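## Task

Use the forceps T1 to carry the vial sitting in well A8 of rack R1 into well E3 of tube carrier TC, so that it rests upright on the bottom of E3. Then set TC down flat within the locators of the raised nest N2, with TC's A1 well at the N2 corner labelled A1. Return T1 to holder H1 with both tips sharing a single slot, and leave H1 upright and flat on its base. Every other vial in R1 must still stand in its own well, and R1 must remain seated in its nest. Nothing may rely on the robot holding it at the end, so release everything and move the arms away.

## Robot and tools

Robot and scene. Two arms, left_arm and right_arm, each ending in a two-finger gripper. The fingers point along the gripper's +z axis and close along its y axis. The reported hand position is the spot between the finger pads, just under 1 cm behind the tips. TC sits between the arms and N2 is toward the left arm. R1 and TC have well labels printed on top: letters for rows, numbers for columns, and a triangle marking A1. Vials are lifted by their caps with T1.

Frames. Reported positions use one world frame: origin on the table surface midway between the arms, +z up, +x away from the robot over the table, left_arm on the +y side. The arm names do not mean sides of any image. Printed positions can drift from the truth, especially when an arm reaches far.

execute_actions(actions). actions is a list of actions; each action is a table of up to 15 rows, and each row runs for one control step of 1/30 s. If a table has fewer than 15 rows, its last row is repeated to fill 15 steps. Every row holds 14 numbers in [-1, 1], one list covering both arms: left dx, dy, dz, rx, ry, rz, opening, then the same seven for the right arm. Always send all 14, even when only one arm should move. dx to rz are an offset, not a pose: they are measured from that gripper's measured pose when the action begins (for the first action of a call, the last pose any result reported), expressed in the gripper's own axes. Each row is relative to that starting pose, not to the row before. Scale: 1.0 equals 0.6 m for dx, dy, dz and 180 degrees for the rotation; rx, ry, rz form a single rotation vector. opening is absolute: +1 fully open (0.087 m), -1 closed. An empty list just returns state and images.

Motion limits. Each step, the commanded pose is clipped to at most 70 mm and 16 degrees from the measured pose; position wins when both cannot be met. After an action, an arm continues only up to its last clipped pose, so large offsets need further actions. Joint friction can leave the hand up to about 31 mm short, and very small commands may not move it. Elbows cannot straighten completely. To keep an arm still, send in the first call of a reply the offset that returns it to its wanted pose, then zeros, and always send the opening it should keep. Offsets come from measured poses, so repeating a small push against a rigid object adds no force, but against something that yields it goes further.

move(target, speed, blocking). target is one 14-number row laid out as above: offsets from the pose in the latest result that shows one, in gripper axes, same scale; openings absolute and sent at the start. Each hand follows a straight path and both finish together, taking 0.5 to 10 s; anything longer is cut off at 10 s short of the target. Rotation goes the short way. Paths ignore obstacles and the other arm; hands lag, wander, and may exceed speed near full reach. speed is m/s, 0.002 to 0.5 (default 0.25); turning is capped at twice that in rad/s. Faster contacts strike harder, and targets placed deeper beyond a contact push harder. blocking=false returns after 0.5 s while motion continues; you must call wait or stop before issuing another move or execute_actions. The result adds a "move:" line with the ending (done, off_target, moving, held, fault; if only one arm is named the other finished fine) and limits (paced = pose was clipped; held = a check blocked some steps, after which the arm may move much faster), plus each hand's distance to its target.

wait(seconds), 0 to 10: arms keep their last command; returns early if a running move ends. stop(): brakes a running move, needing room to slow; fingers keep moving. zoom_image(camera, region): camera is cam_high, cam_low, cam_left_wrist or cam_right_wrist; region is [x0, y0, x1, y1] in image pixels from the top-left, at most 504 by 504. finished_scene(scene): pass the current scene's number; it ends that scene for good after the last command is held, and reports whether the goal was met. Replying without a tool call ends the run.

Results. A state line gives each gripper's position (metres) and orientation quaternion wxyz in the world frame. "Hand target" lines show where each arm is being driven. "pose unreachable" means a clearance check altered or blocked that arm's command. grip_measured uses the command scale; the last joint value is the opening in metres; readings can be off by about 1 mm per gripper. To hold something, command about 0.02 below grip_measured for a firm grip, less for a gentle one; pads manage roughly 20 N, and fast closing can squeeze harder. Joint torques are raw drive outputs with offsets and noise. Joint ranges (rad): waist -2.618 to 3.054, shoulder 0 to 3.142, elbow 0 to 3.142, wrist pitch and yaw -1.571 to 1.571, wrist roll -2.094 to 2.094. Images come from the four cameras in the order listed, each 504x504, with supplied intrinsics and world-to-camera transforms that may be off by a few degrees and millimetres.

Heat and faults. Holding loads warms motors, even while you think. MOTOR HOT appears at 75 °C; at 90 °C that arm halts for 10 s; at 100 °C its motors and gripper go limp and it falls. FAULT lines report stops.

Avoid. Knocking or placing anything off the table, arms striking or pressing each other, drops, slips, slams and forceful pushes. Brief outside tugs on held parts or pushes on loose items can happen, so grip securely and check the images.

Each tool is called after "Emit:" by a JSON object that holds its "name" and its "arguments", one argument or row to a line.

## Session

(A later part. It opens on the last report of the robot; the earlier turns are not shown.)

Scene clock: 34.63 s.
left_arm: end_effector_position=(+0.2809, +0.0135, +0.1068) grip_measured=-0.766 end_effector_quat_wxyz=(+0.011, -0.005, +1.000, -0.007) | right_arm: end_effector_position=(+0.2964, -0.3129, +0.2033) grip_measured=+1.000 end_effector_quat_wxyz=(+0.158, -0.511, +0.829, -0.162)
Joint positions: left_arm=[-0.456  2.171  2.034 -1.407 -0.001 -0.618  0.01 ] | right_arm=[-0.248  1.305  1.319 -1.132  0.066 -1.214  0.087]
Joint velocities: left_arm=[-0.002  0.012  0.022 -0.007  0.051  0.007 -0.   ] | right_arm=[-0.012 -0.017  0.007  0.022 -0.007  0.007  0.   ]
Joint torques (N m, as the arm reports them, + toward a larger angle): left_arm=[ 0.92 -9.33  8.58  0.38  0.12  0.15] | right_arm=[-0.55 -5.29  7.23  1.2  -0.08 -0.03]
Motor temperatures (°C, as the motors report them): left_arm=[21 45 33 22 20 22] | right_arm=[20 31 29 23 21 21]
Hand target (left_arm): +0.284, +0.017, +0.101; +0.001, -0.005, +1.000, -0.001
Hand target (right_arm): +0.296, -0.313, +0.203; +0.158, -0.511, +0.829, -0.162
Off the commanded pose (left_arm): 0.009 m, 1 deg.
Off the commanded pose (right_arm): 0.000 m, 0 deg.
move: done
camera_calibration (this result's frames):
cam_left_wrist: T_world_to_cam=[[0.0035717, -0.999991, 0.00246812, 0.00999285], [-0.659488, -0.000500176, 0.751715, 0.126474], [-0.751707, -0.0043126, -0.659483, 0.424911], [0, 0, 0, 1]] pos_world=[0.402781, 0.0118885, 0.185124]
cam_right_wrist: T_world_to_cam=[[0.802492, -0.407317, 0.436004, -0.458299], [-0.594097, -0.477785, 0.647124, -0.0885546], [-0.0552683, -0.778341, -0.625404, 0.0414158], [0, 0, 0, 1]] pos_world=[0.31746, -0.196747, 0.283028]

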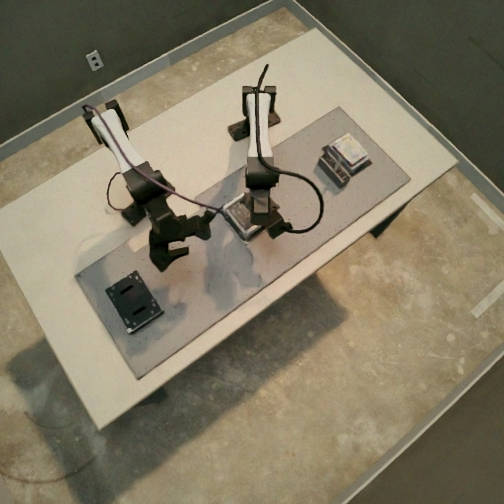

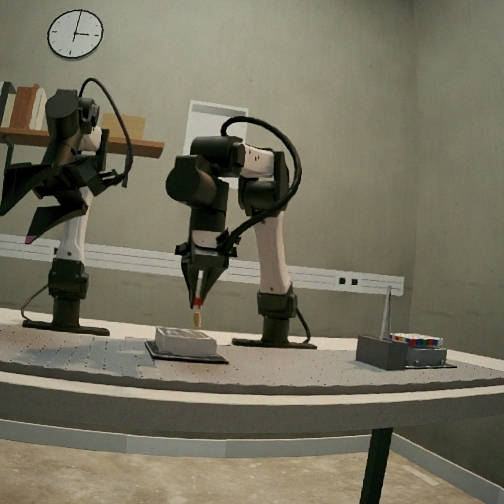

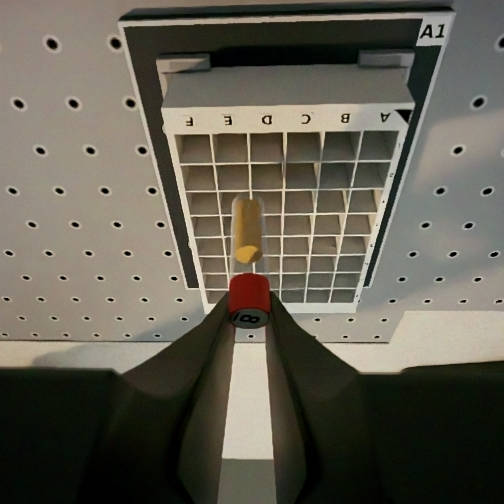

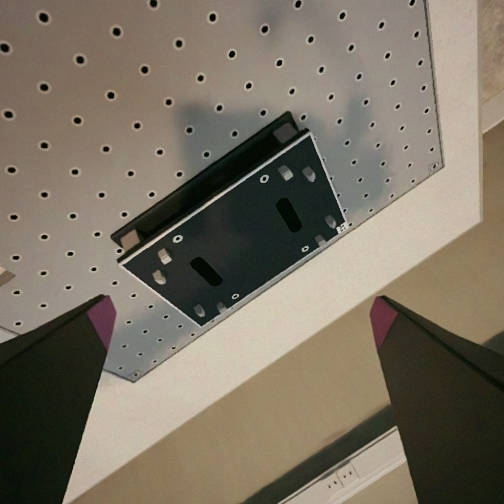

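Emit:
{"name": "move", "arguments": {
  "target": [0.022,0.016,0.02,-0.004,0.006,0,-0.77, 0,0,0,0,0,0,1],
  "speed": 0.01
}}

Emit:
{"name": "zoom_image", "arguments": {
  "camera": "cam_left_wrist",
  "region": [130,60,430,330]
}}

Emit:
{"name": "zoom_image", "arguments": {
  "camera": "cam_low",
  "region": [130,270,270,370]
}}

Scene clock: 37.40 s.
left_arm: end_effector_position=(+0.2700, +0.0212, +0.0922) grip_measured=-0.766 end_effector_quat_wxyz=(-0.002, -0.004, +1.000, +0.002) | right_arm: end_effector_position=(+0.2964, -0.3129, +0.2033) grip_measured=+1.000 end_effector_quat_wxyz=(+0.158, -0.511, +0.829, -0.162)
Joint positions: left_arm=[-0.456  2.139  1.922 -1.357 -0.001 -0.618  0.01 ] | right_arm=[-0.248  1.305  1.319 -1.132  0.066 -1.214  0.087]
Joint velocities: left_arm=[-0.012 -0.007 -0.002  0.037  0.007  0.037 -0.001] | right_arm=[ 0.012 -0.007  0.002  0.051 -0.007 -0.037  0.   ]
Joint torques (N m, as the arm reports them, + toward a larger angle): left_arm=[  0.23 -12.43   5.21   0.53   0.13   0.05] | right_arm=[-0.5  -5.14  7.37  1.19 -0.08  0.01]
Motor temperatures (°C, as the motors report them): left_arm=[21 47 32 22 20 22] | right_arm=[20 31 30 23 21 21]
Hand target (left_arm): +0.268, +0.023, +0.094; +0.001, -0.005, +1.000, -0.001
Hand target (right_arm): +0.296, -0.313, +0.203; +0.158, -0.511, +0.829, -0.162
Off the commanded pose (left_arm): 0.003 m, 0 deg.
Off the commanded pose (right_arm): 0.000 m, 0 deg.
move: done
camera_calibration (this result's frames):
cam_left_wrist: T_world_to_cam=[[0.00303707, -0.999885, -0.014863, 0.0194485], [-0.640715, -0.0133572, 0.767662, 0.123943], [-0.767772, 0.00719148, -0.640682, 0.409495], [0, 0, 0, 1]] pos_world=[0.393752, 0.018157, 0.167499]
cam_right_wrist: T_world_to_cam=[[0.802492, -0.407317, 0.436004, -0.458299], [-0.594097, -0.477785, 0.647124, -0.0885546], [-0.0552683, -0.778341, -0.625404, 0.0414158], [0, 0, 0, 1]] pos_world=[0.31746, -0.196747, 0.283028]

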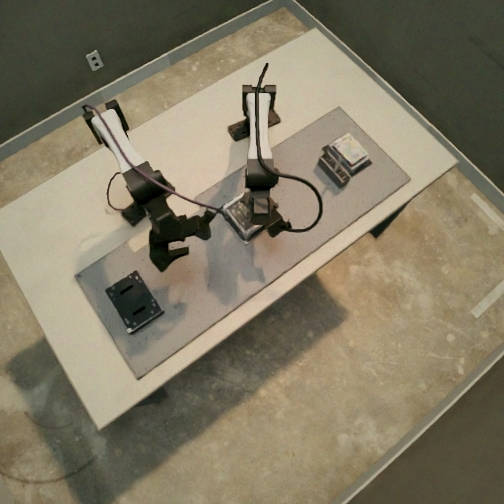

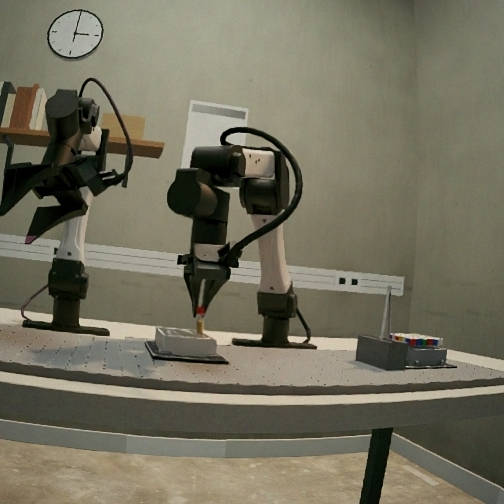

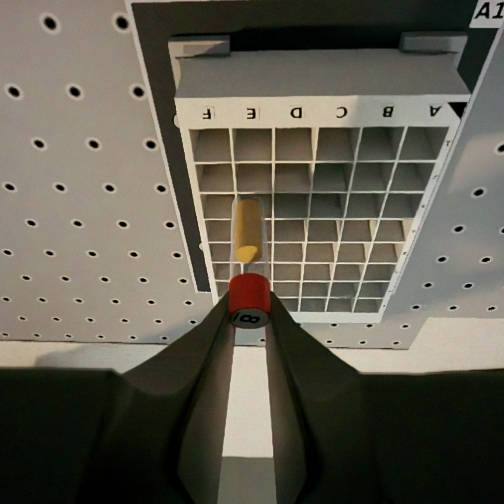

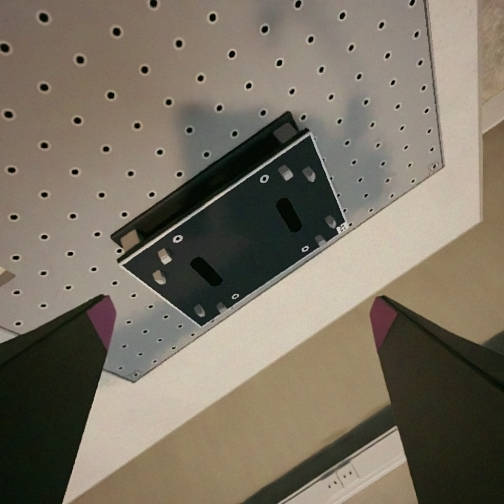

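Region (130, 60, 430, 330) of cam_left_wrist's 504x504 image, scaled by 1.680, with more detail than that image has; it fills the top 454 rows of this view, and the rest is white.

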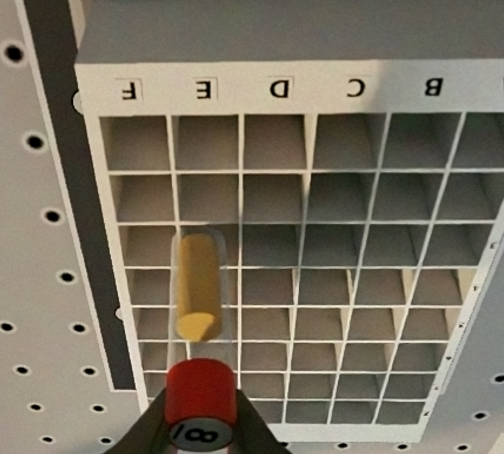

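Region (130, 270, 270, 370) of cam_low's 504x504 image, scaled by 3.600, with more detail than that image has; it fills the top 360 rows of this view, and the rest is white.

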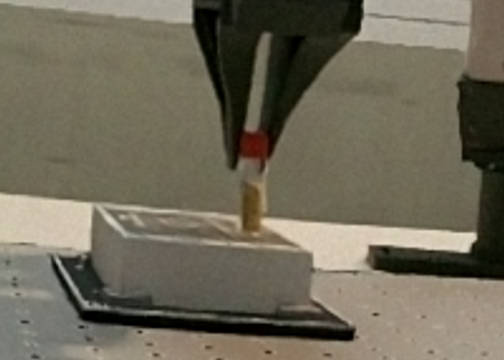

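Need -3 mm y; drift supplies it. Descend.

Emit:
{"name": "move", "arguments": {
  "target": [0.008,-0.005,0.035,0,0,0,-0.77, 0,0,0,0,0,0,1],
  "speed": 0.008
}}

Emit:
{"name": "zoom_image", "arguments": {
  "camera": "cam_left_wrist",
  "region": [130,60,430,330]
}}

Scene clock: 40.70 s.
left_arm: end_effector_position=(+0.2686, +0.0195, +0.0890) grip_measured=-0.766 end_effector_quat_wxyz=(+0.004, -0.005, +1.000, -0.010) | right_arm: end_effector_position=(+0.2964, -0.3129, +0.2033) grip_measured=+1.000 end_effector_quat_wxyz=(+0.158, -0.511, +0.829, -0.162)
Joint positions: left_arm=[-0.456  2.113  1.869 -1.309  0.012 -0.619  0.01 ] | right_arm=[-0.248  1.305  1.319 -1.132  0.066 -1.214  0.087]
Joint velocities: left_arm=[ 0.002 -0.007 -0.007 -0.007 -0.066 -0.007  0.001] | right_arm=[-0.012  0.002 -0.002  0.007 -0.051  0.051  0.   ]
Joint torques (N m, as the arm reports them, + toward a larger angle): left_arm=[-0.82 -9.5   3.55  0.77  0.02 -0.06] | right_arm=[-0.5  -5.27  7.37  1.24 -0.1  -0.05]
Motor temperatures (°C, as the motors report them): left_arm=[21 48 32 22 20 22] | right_arm=[20 31 30 23 21 21]
Hand target (left_arm): +0.265, +0.019, +0.072; -0.002, -0.004, +1.000, +0.002
Hand target (right_arm): +0.296, -0.313, +0.203; +0.158, -0.511, +0.829, -0.162
Off the commanded pose (left_arm): 0.018 m, 1 deg.
Off the commanded pose (right_arm): 0.000 m, 0 deg.
move: off_target (left_arm)
camera_calibration (this result's frames):
cam_left_wrist: T_world_to_cam=[[0.00451513, -0.999955, 0.00829373, 0.0152539], [-0.649701, 0.00337141, 0.760182, 0.128274], [-0.760176, -0.00882077, -0.649657, 0.405413], [0, 0, 0, 1]] pos_world=[0.391457, 0.0183969, 0.165742]
cam_right_wrist: T_world_to_cam=[[0.802492, -0.407317, 0.436004, -0.458299], [-0.594097, -0.477785, 0.647124, -0.0885546], [-0.0552683, -0.778341, -0.625404, 0.0414158], [0, 0, 0, 1]] pos_world=[0.31746, -0.196747, 0.283028]

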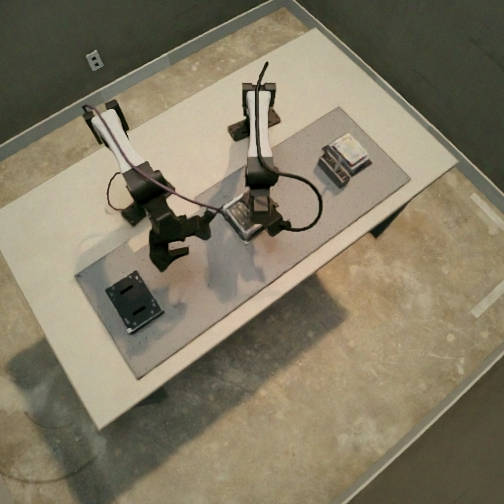

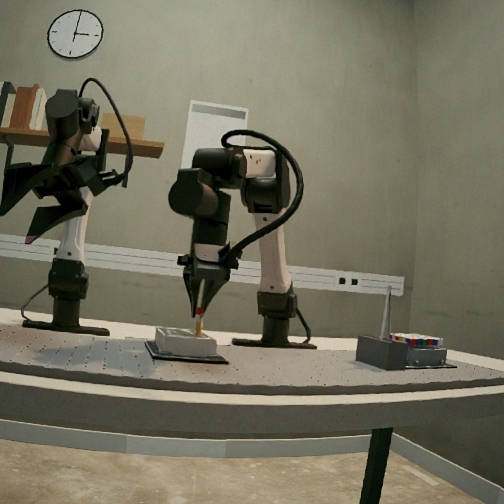

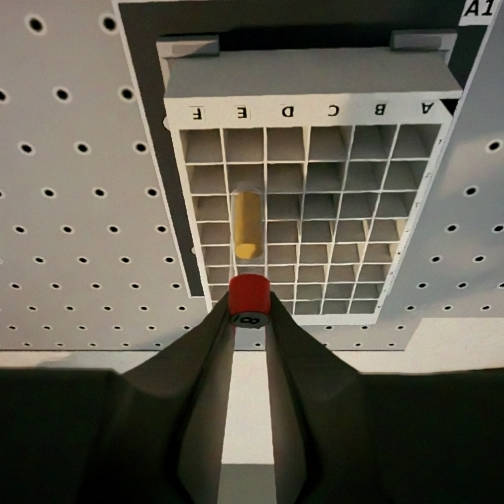

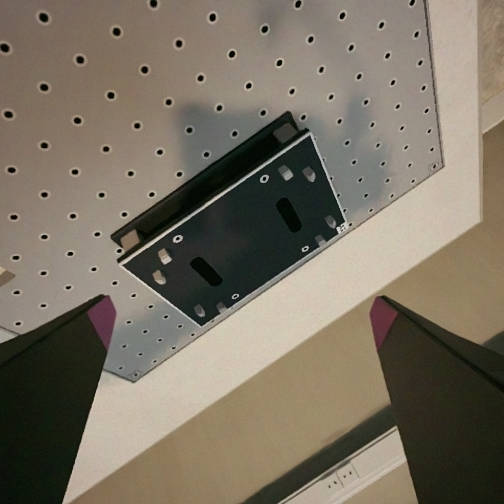

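Region (130, 60, 430, 330) of cam_left_wrist's 504x504 image, scaled by 1.680, with more detail than that image has; it fills the top 454 rows of this view, and the rest is white.

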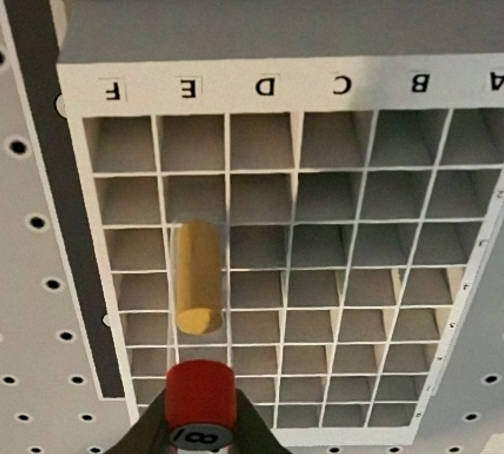

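Emit:
{"name": "move", "arguments": {
  "target": [0.016,0,-0.004,0,0,0,-0.77, 0,0,0,0,0,0,1],
  "speed": 0.006
}}

Emit:
{"name": "zoom_image", "arguments": {
  "camera": "cam_left_wrist",
  "region": [130,60,430,330]
}}

Scene clock: 42.97 s.
left_arm: end_effector_position=(+0.2662, +0.0206, +0.0882) grip_measured=-0.766 end_effector_quat_wxyz=(+0.004, -0.007, +1.000, -0.011) | right_arm: end_effector_position=(+0.2964, -0.3129, +0.2033) grip_measured=+1.000 end_effector_quat_wxyz=(+0.158, -0.511, +0.829, -0.162)
Joint positions: left_arm=[-0.456  2.101  1.848 -1.299  0.013 -0.623  0.01 ] | right_arm=[-0.248  1.305  1.319 -1.132  0.066 -1.214  0.087]
Joint velocities: left_arm=[-0.002 -0.032  0.012 -0.037  0.051  0.081  0.001] | right_arm=[-0.017 -0.007  0.002 -0.051 -0.051  0.022  0.   ]
Joint torques (N m, as the arm reports them, + toward a larger angle): left_arm=[ -0.87 -12.38   5.03   0.48   0.12  -0.06] | right_arm=[-0.46 -5.24  7.28  1.21 -0.1  -0.07]
Motor temperatures (°C, as the motors report them): left_arm=[21 49 32 22 20 22] | right_arm=[20 31 30 23 21 21]
Hand target (left_arm): +0.259, +0.020, +0.091; +0.004, -0.005, +1.000, -0.010
Hand target (right_arm): +0.296, -0.313, +0.203; +0.158, -0.511, +0.829, -0.162
Off the commanded pose (left_arm): 0.008 m, 0 deg.
Off the commanded pose (right_arm): 0.000 m, 0 deg.
move: done
camera_calibration (this result's frames):
cam_left_wrist: T_world_to_cam=[[0.00792563, -0.999922, 0.00965718, 0.0153784], [-0.648589, 0.00221013, 0.761136, 0.126951], [-0.761098, -0.012296, -0.64852, 0.403286], [0, 0, 0, 1]] pos_world=[0.389158, 0.0200554, 0.164764]
cam_right_wrist: T_world_to_cam=[[0.802492, -0.407317, 0.436004, -0.458299], [-0.594097, -0.477785, 0.647124, -0.0885546], [-0.0552683, -0.778341, -0.625404, 0.0414158], [0, 0, 0, 1]] pos_world=[0.31746, -0.196747, 0.283028]

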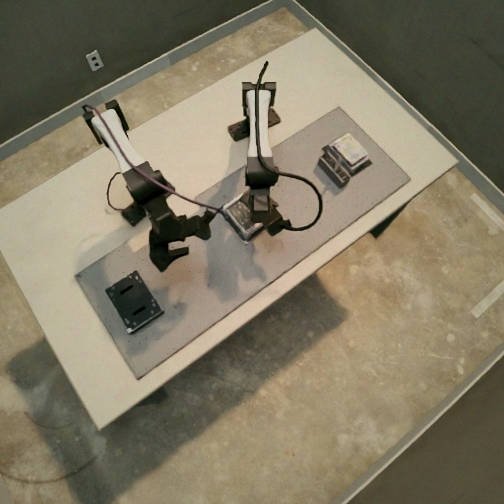

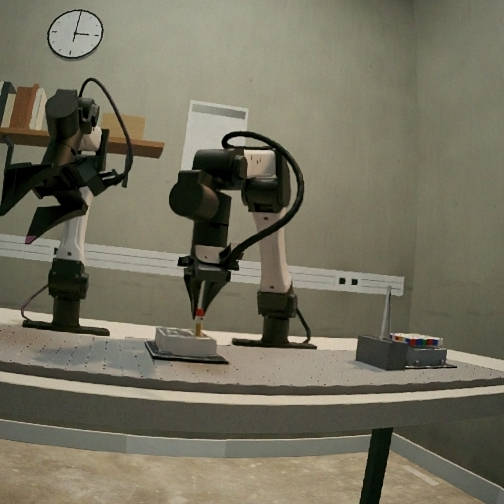

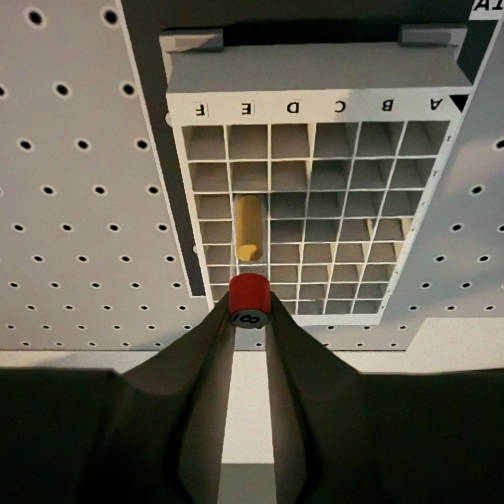

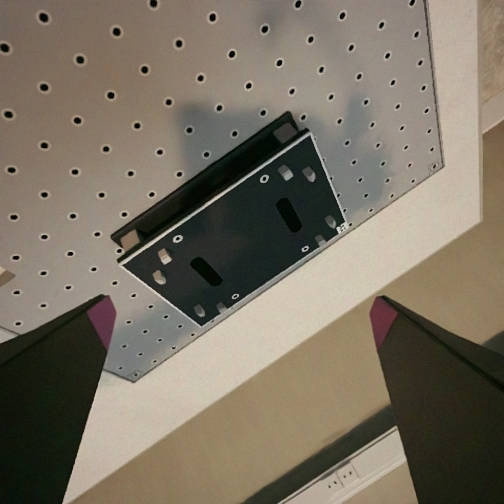

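Region (130, 60, 430, 330) of cam_left_wrist's 504x504 image, scaled by 1.680, with more detail than that image has; it fills the top 454 rows of this view, and the rest is white.

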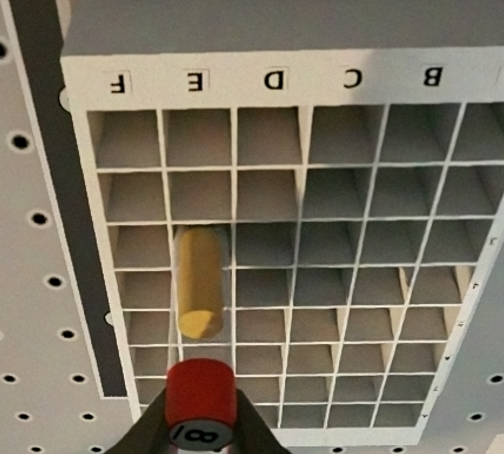

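Emit:
{"name": "move", "arguments": {
  "target": [0,0,0.04,0,0,0,-0.77,0,0,0,0,0,0,1],
  "speed": 0.008
}}

Emit:
{"name": "move", "arguments": {
  "target": [0,0,0,0,0,0,-0.65,0,0,0,0,0,0,1]
}}

Emit:
{"name": "move", "arguments": {
  "target": [0,0,-0.12,0,0,0,-0.6,0,0,0,0,0,0,1],
  "speed": 0.05
}}

Scene clock: 48.07 s.
left_arm: end_effector_position=(+0.2688, +0.0189, +0.0728) grip_measured=-0.766 end_effector_quat_wxyz=(+0.010, -0.007, +1.000, -0.015) | right_arm: end_effector_position=(+0.2964, -0.3129, +0.2033) grip_measured=+1.000 end_effector_quat_wxyz=(+0.158, -0.511, +0.829, -0.162)
Joint positions: left_arm=[-0.456  2.101  1.789 -1.225  0.013 -0.623  0.01 ] | right_arm=[-0.248  1.305  1.319 -1.132  0.066 -1.214  0.087]
Joint velocities: left_arm=[-0.007 -0.012 -0.007  0.037  0.007 -0.051 -0.   ] | right_arm=[-0.002 -0.007 -0.002 -0.037 -0.037 -0.051  0.   ]
Joint torques (N m, as the arm reports them, + toward a larger angle): left_arm=[  0.1  -10.14   5.35   0.62   0.17   0.02] | right_arm=[-0.66 -5.32  7.34  1.2  -0.1  -0.01]
Motor temperatures (°C, as the motors report them): left_arm=[21 50 32 22 20 22] | right_arm=[20 31 30 23 21 21]
Hand target (left_arm): +0.267, +0.020, +0.064; +0.003, -0.007, +1.000, -0.011
Hand target (right_arm): +0.296, -0.313, +0.203; +0.158, -0.511, +0.829, -0.162
Off the commanded pose (left_arm): 0.009 m, 1 deg.
Off the commanded pose (right_arm): 0.000 m, 0 deg.
move: done
camera_calibration (this result's frames):
cam_left_wrist: T_world_to_cam=[[0.00814529, -0.999805, 0.017962, 0.01312], [-0.657985, 0.00816724, 0.752986, 0.143354], [-0.752987, -0.017952, -0.657791, 0.393821], [0, 0, 0, 1]] pos_world=[0.390759, 0.0190165, 0.150873]
cam_right_wrist: T_world_to_cam=[[0.802492, -0.407317, 0.436004, -0.458299], [-0.594097, -0.477785, 0.647124, -0.0885546], [-0.0552683, -0.778341, -0.625404, 0.0414158], [0, 0, 0, 1]] pos_world=[0.31746, -0.196747, 0.283028]

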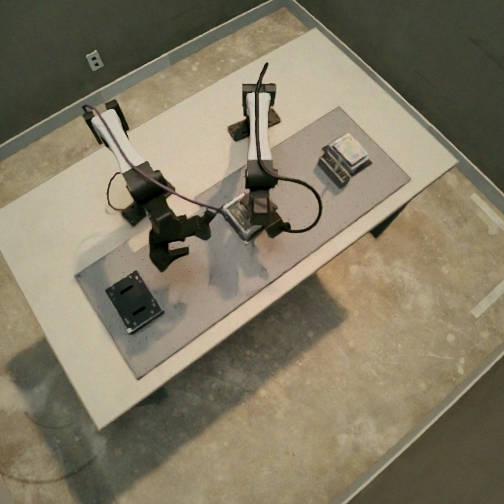

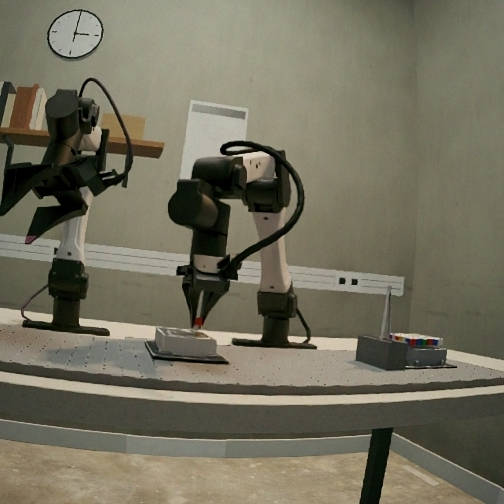

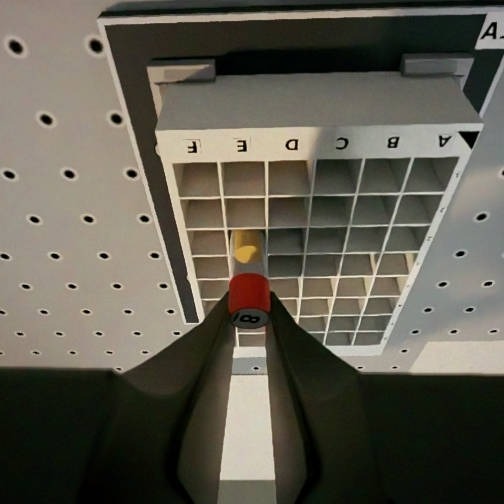

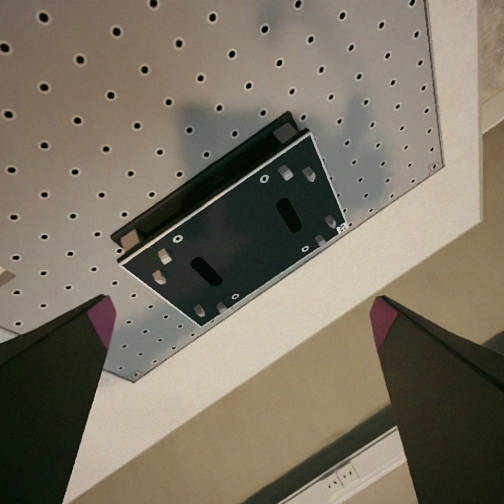

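Scene clock: 48.57 s.
left_arm: end_effector_position=(+0.2688, +0.0189, +0.0728) grip_measured=-0.650 end_effector_quat_wxyz=(+0.010, -0.007, +1.000, -0.015) | right_arm: end_effector_position=(+0.2964, -0.3129, +0.2033) grip_measured=+1.000 end_effector_quat_wxyz=(+0.158, -0.511, +0.829, -0.162)
Joint positions: left_arm=[-0.456  2.101  1.789 -1.225  0.013 -0.623  0.015] | right_arm=[-0.248  1.305  1.319 -1.132  0.066 -1.214  0.087]
Joint velocities: left_arm=[-0.002 -0.012 -0.007  0.037 -0.007 -0.007 -0.002] | right_arm=[-0.002  0.002 -0.002  0.037  0.022  0.022  0.   ]
Joint torques (N m, as the arm reports them, + toward a larger angle): left_arm=[  0.06 -10.82   7.07   0.48   0.13   0.01] | right_arm=[-0.65 -5.27  7.28  1.18 -0.11 -0.04]
Motor temperatures (°C, as the motors report them): left_arm=[21 50 32 22 20 22] | right_arm=[20 31 30 23 21 21]
Hand target (left_arm): +0.269, +0.019, +0.073; +0.010, -0.007, +1.000, -0.015
Hand target (right_arm): +0.296, -0.313, +0.203; +0.158, -0.511, +0.829, -0.162
Off the commanded pose (left_arm): 0.000 m, 0 deg.
Off the commanded pose (right_arm): 0.000 m, 0 deg.
move: done
camera_calibration (this result's frames):
cam_left_wrist: T_world_to_cam=[[0.00814529, -0.999805, 0.017962, 0.01312], [-0.657985, 0.00816724, 0.752986, 0.143354], [-0.752987, -0.017952, -0.657791, 0.393821], [0, 0, 0, 1]] pos_world=[0.390759, 0.0190165, 0.150873]
cam_right_wrist: T_world_to_cam=[[0.802492, -0.407317, 0.436004, -0.458299], [-0.594097, -0.477785, 0.647124, -0.0885546], [-0.0552683, -0.778341, -0.625404, 0.0414158], [0, 0, 0, 1]] pos_world=[0.31746, -0.196747, 0.283028]

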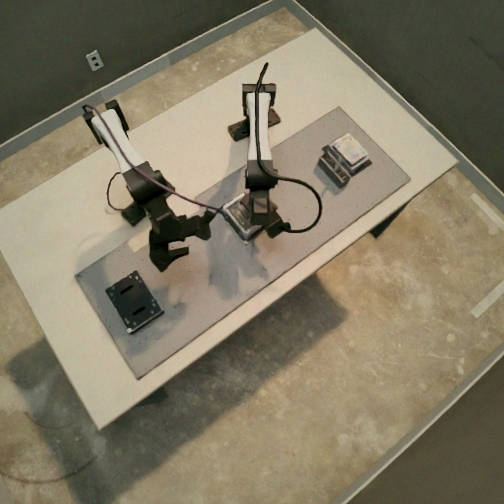

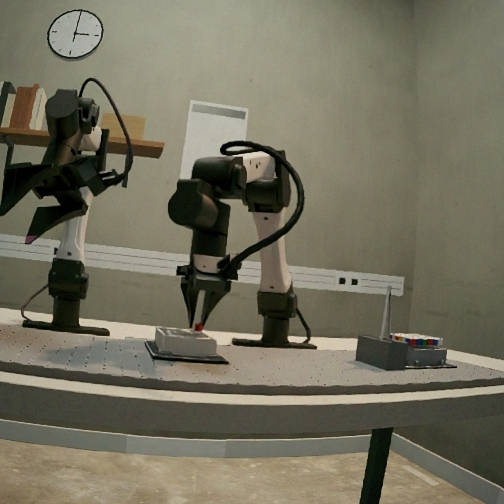

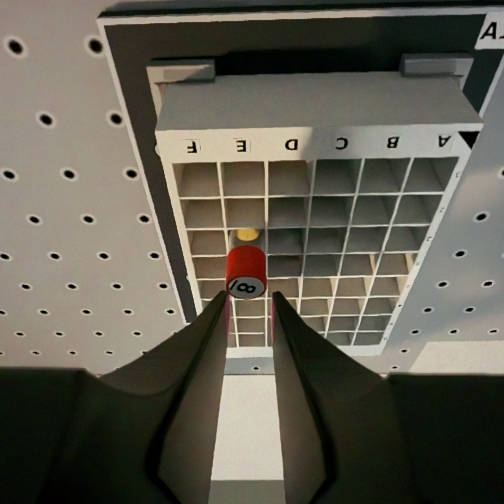

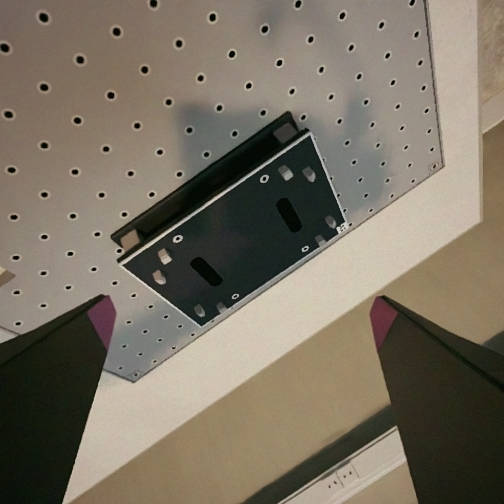

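Scene clock: 50.47 s.
left_arm: end_effector_position=(+0.2661, +0.0207, +0.1437) grip_measured=-0.600 end_effector_quat_wxyz=(+0.012, -0.007, +1.000, -0.017) | right_arm: end_effector_position=(+0.2964, -0.3129, +0.2033) grip_measured=+1.000 end_effector_quat_wxyz=(+0.158, -0.511, +0.829, -0.162)
Joint positions: left_arm=[-0.456  2.101  2.072 -1.502  0.013 -0.623  0.017] | right_arm=[-0.248  1.305  1.319 -1.132  0.066 -1.214  0.087]
Joint velocities: left_arm=[-0.007  0.002  0.012  0.022  0.051 -0.037  0.   ] | right_arm=[-0.002  0.007 -0.007 -0.022 -0.022  0.037  0.   ]
Joint torques (N m, as the arm reports them, + toward a larger angle): left_arm=[  0.   -10.02   8.42   0.39   0.14   0.03] | right_arm=[-0.48 -5.16  7.42  1.18 -0.12 -0.05]
Motor temperatures (°C, as the motors report them): left_arm=[21 51 32 22 20 22] | right_arm=[20 31 30 23 21 21]
Hand target (left_arm): +0.266, +0.021, +0.145; +0.010, -0.007, +1.000, -0.015
Hand target (right_arm): +0.296, -0.313, +0.203; +0.158, -0.511, +0.829, -0.162
Off the commanded pose (left_arm): 0.002 m, 0 deg.
Off the commanded pose (right_arm): 0.000 m, 0 deg.
move: done
camera_calibration (this result's frames):
cam_left_wrist: T_world_to_cam=[[0.00803296, -0.999727, 0.021936, 0.013158], [-0.662215, 0.0111187, 0.749231, 0.089816], [-0.749271, -0.0205449, -0.661945, 0.438184], [0, 0, 0, 1]] pos_world=[0.38769, 0.0211582, 0.222472]
cam_right_wrist: T_world_to_cam=[[0.802492, -0.407317, 0.436004, -0.458299], [-0.594097, -0.477785, 0.647124, -0.0885546], [-0.0552683, -0.778341, -0.625404, 0.0414158], [0, 0, 0, 1]] pos_world=[0.31746, -0.196747, 0.283028]

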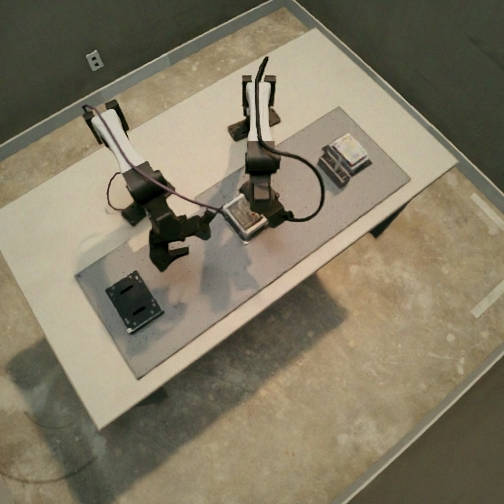

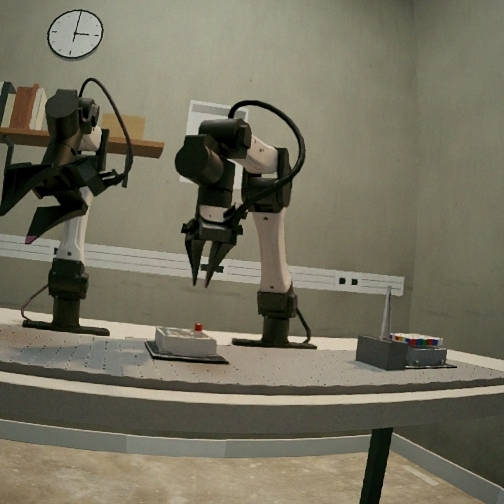

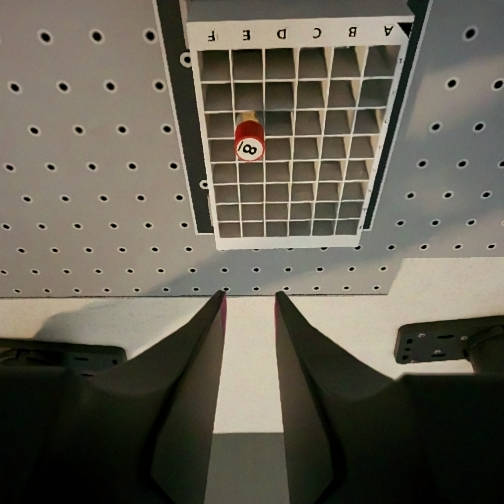

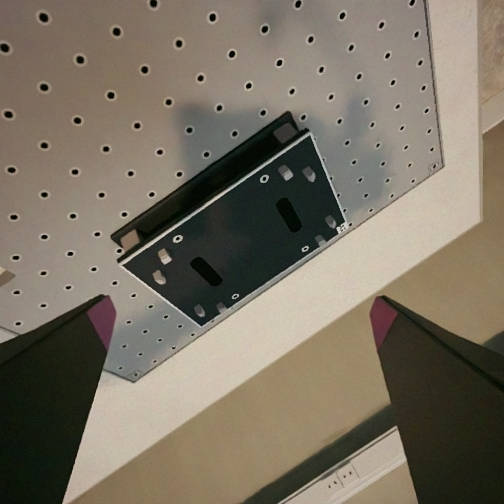

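Emit:
{"name": "move", "arguments": {
  "target": [0.1,0.4,-0.05,0,0,0,1,0,0,0,-0.11,0.107,0.345,1]
}}

Emit:
{"name": "move", "arguments": {
  "target": [0,0,0,0,0,0,1,0.06,0.51,0.1,0,0,0,1]
}}

Scene clock: 54.10 s.
left_arm: end_effector_position=(+0.2132, +0.2557, +0.1629) grip_measured=+0.998 end_effector_quat_wxyz=(+0.024, -0.009, +1.000, -0.019) | right_arm: end_effector_position=(+0.2954, -0.3132, +0.2071) grip_measured=+1.000 end_effector_quat_wxyz=(+0.060, -0.009, +0.998, -0.022)
Joint positions: left_arm=[ 0.172  1.574  1.479 -1.429  0.038  0.     0.087] | right_arm=[-0.38   1.738  1.844 -1.549  0.015 -0.244  0.087]
Joint velocities: left_arm=[ 0.022 -0.007  0.017 -0.022 -0.007  0.037  0.   ] | right_arm=[-0.007 -0.002  0.002 -0.037 -0.066  0.022  0.   ]
Joint torques (N m, as the arm reports them, + toward a larger angle): left_arm=[ 0.72 -7.45  5.14  0.42  0.23  0.12] | right_arm=[-1.12 -6.55  8.09  0.55 -0.18  0.02]
Motor temperatures (°C, as the motors report them): left_arm=[21 51 32 22 20 22] | right_arm=[20 31 30 23 21 21]
Hand target (left_arm): +0.204, +0.257, +0.163; +0.016, -0.007, +1.000, -0.022
Hand target (right_arm): +0.296, -0.313, +0.202; +0.046, -0.000, +0.999, -0.012
Off the commanded pose (left_arm): 0.012 m, 1 deg.
Off the commanded pose (right_arm): 0.004 m, 8 deg.
joint sent to its limit (right arm) — the command would take joint 4 (wrist pitch) past its lower limit, so that joint was sent only as far as its limit.
move: off_target (left_arm, right_arm)
camera_calibration (this result's frames):
cam_left_wrist: T_world_to_cam=[[0.0117824, -0.999599, 0.0257547, 0.246681], [-0.678625, 0.0109229, 0.734403, 0.0436716], [-0.73439, -0.0261308, -0.678225, 0.417003], [0, 0, 0, 1]] pos_world=[0.332973, 0.257001, 0.244396]
cam_right_wrist: T_world_to_cam=[[0.0331357, -0.998102, 0.0519026, -0.337441], [-0.710917, 0.0129635, 0.703156, 0.0848767], [-0.702495, -0.060198, -0.709138, 0.476917], [0, 0, 0, 1]] pos_world=[0.406554, -0.309191, 0.296033]

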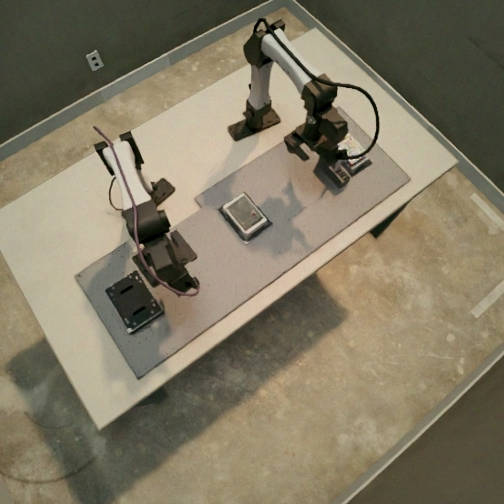

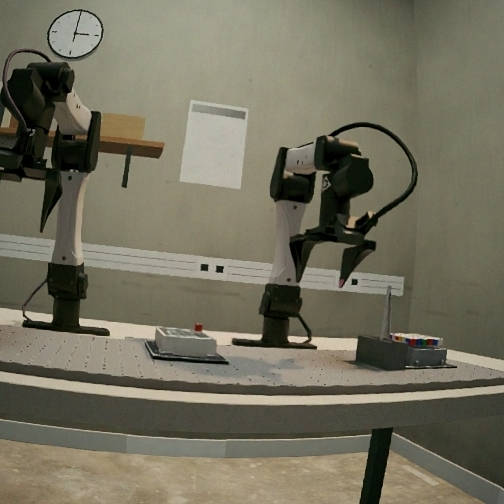

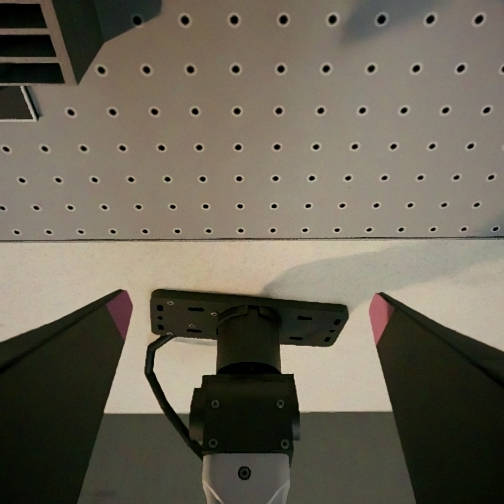

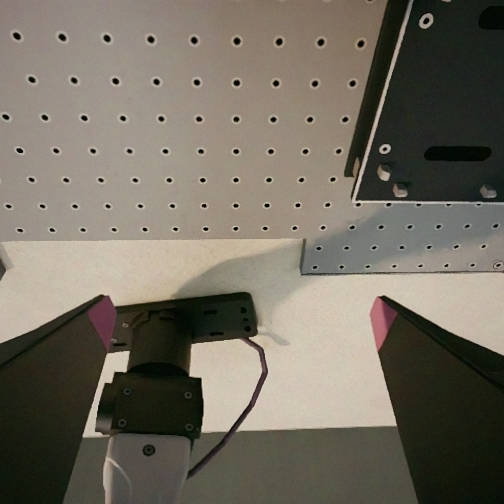

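Scene clock: 55.97 s.
left_arm: end_effector_position=(+0.2132, +0.2558, +0.1629) grip_measured=+0.998 end_effector_quat_wxyz=(+0.024, -0.009, +1.000, -0.019) | right_arm: end_effector_position=(+0.2576, -0.0126, +0.1339) grip_measured=+1.000 end_effector_quat_wxyz=(+0.052, -0.014, +0.998, -0.008)
Joint positions: left_arm=[ 0.172  1.574  1.479 -1.429  0.038  0.     0.087] | right_arm=[ 0.547  1.855  1.693 -1.338  0.079  0.671  0.087]
Joint velocities: left_arm=[-0.007  0.002 -0.007  0.007 -0.022  0.022  0.001] | right_arm=[ 0.002 -0.002  0.002 -0.022 -0.051  0.051  0.   ]
Joint torques (N m, as the arm reports them, + toward a larger angle): left_arm=[ 0.04 -6.05  7.09  0.54  0.18  0.02] | right_arm=[-0.65 -8.72  8.33  0.6   0.11  0.05]
Motor temperatures (°C, as the motors report them): left_arm=[21 51 32 22 20 22] | right_arm=[20 32 30 23 21 21]
Hand target (left_arm): +0.213, +0.256, +0.163; +0.024, -0.009, +1.000, -0.019
Hand target (right_arm): +0.263, -0.010, +0.130; +0.054, -0.008, +0.998, -0.013
Off the commanded pose (left_arm): 0.000 m, 0 deg.
Off the commanded pose (right_arm): 0.007 m, 2 deg.
move: done
camera_calibration (this result's frames):
cam_left_wrist: T_world_to_cam=[[0.0114014, -0.999604, 0.0257368, 0.246782], [-0.678632, 0.0111681, 0.734394, 0.0436118], [-0.73439, -0.0258389, -0.678235, 0.41693], [0, 0, 0, 1]] pos_world=[0.332972, 0.25697, 0.244397]
cam_right_wrist: T_world_to_cam=[[0.0454411, -0.998687, 0.023644, -0.0318145], [-0.699121, -0.0148865, 0.714848, 0.100576], [-0.713558, -0.0490134, -0.69888, 0.418183], [0, 0, 0, 1]] pos_world=[0.370158, -0.00977895, 0.221116]

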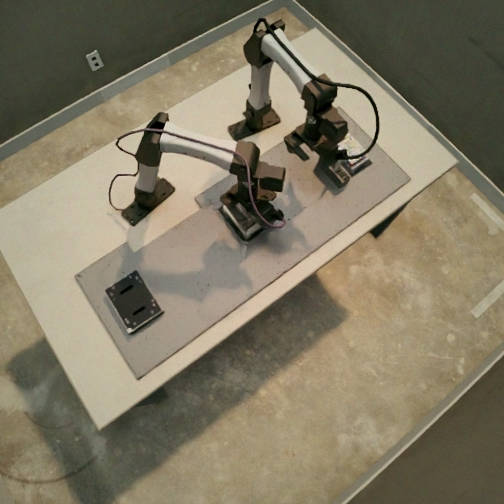

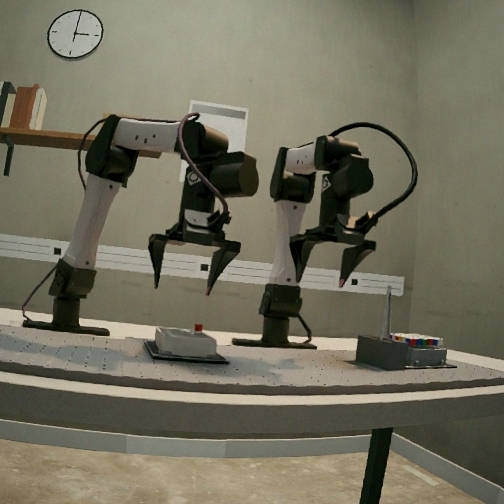

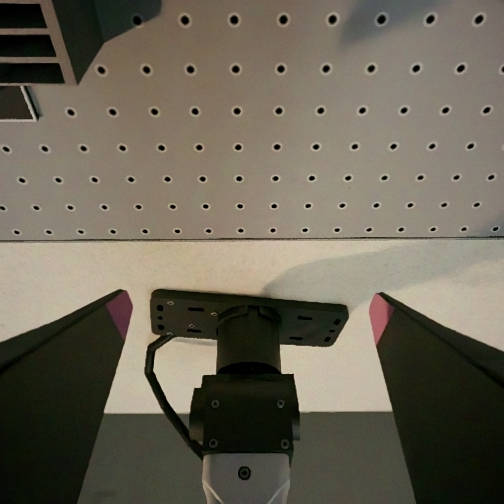

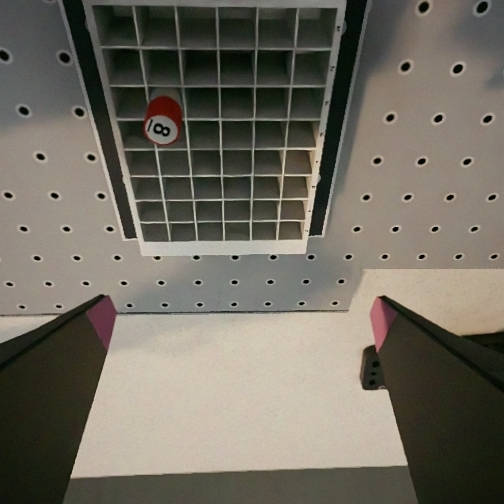

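Emit:
{"name": "move", "arguments": {
  "target": [0,0,0,0,0,0,1,0.01,0.03,0.08,0,0.032,0.009,1],
  "speed": 0.03
}}

Scene clock: 58.33 s.
left_arm: end_effector_position=(+0.2132, +0.2558, +0.1629) grip_measured=+0.998 end_effector_quat_wxyz=(+0.024, -0.009, +1.000, -0.019) | right_arm: end_effector_position=(+0.2612, +0.0034, +0.0999) grip_measured=+1.000 end_effector_quat_wxyz=(+0.021, -0.002, +1.000, -0.000)
Joint positions: left_arm=[ 0.172  1.574  1.479 -1.429  0.038  0.     0.087] | right_arm=[ 0.547  1.941  1.667 -1.264  0.027  0.698  0.087]
Joint velocities: left_arm=[-0.002  0.007 -0.017  0.066 -0.037 -0.081  0.001] | right_arm=[-0.002  0.017  0.007 -0.066  0.007 -0.037  0.   ]
Joint torques (N m, as the arm reports them, + toward a larger angle): left_arm=[-0.03 -6.06  7.1   0.51  0.17  0.04] | right_arm=[-0.26 -8.95  4.81  0.61 -0.11  0.07]
Motor temperatures (°C, as the motors report them): left_arm=[21 50 33 22 20 22] | right_arm=[20 32 30 23 21 21]
Hand target (left_arm): +0.213, +0.256, +0.163; +0.024, -0.009, +1.000, -0.019
Hand target (right_arm): +0.256, +0.004, +0.085; +0.002, +0.001, +1.000, -0.008
Off the commanded pose (left_arm): 0.000 m, 0 deg.
Off the commanded pose (right_arm): 0.016 m, 2 deg.
move: off_target (right_arm)
camera_calibration (this result's frames):
cam_left_wrist: T_world_to_cam=[[0.0114014, -0.999604, 0.0257368, 0.246782], [-0.678632, 0.0111681, 0.734394, 0.0436118], [-0.73439, -0.0258389, -0.678235, 0.41693], [0, 0, 0, 1]] pos_world=[0.332972, 0.25697, 0.244397]
cam_right_wrist: T_world_to_cam=[[0.0220022, -0.999743, 0.00539726, -0.00715345], [-0.65325, -0.0102895, 0.757073, 0.111411], [-0.756823, -0.020183, -0.653308, 0.404419], [0, 0, 0, 1]] pos_world=[0.37901, 0.00215716, 0.179903]

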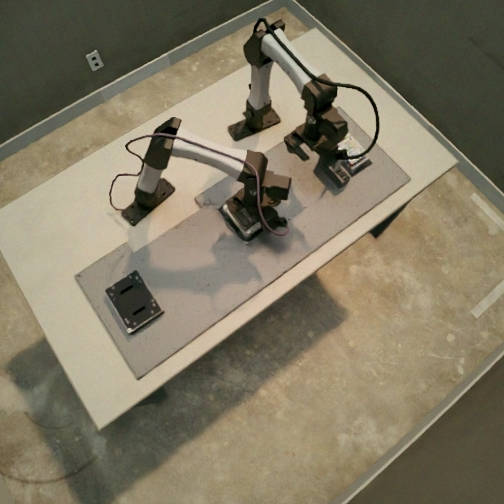

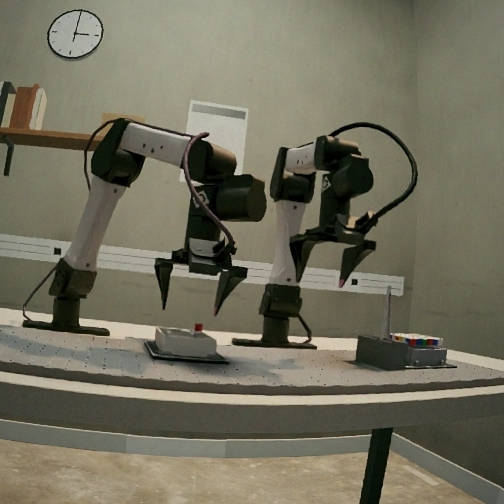

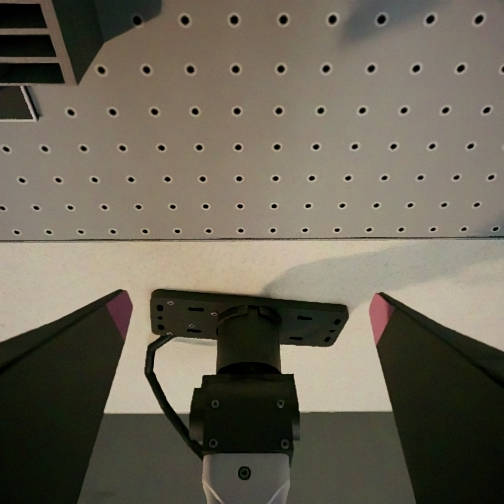

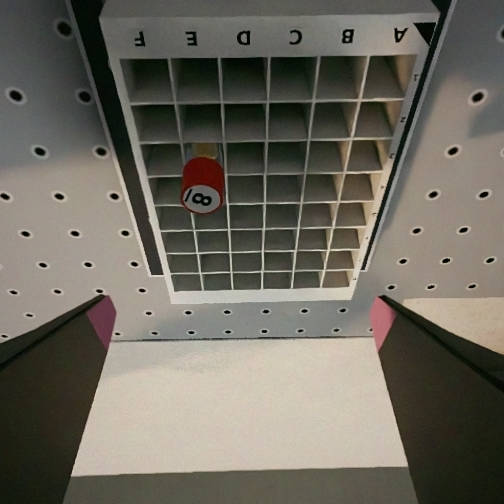

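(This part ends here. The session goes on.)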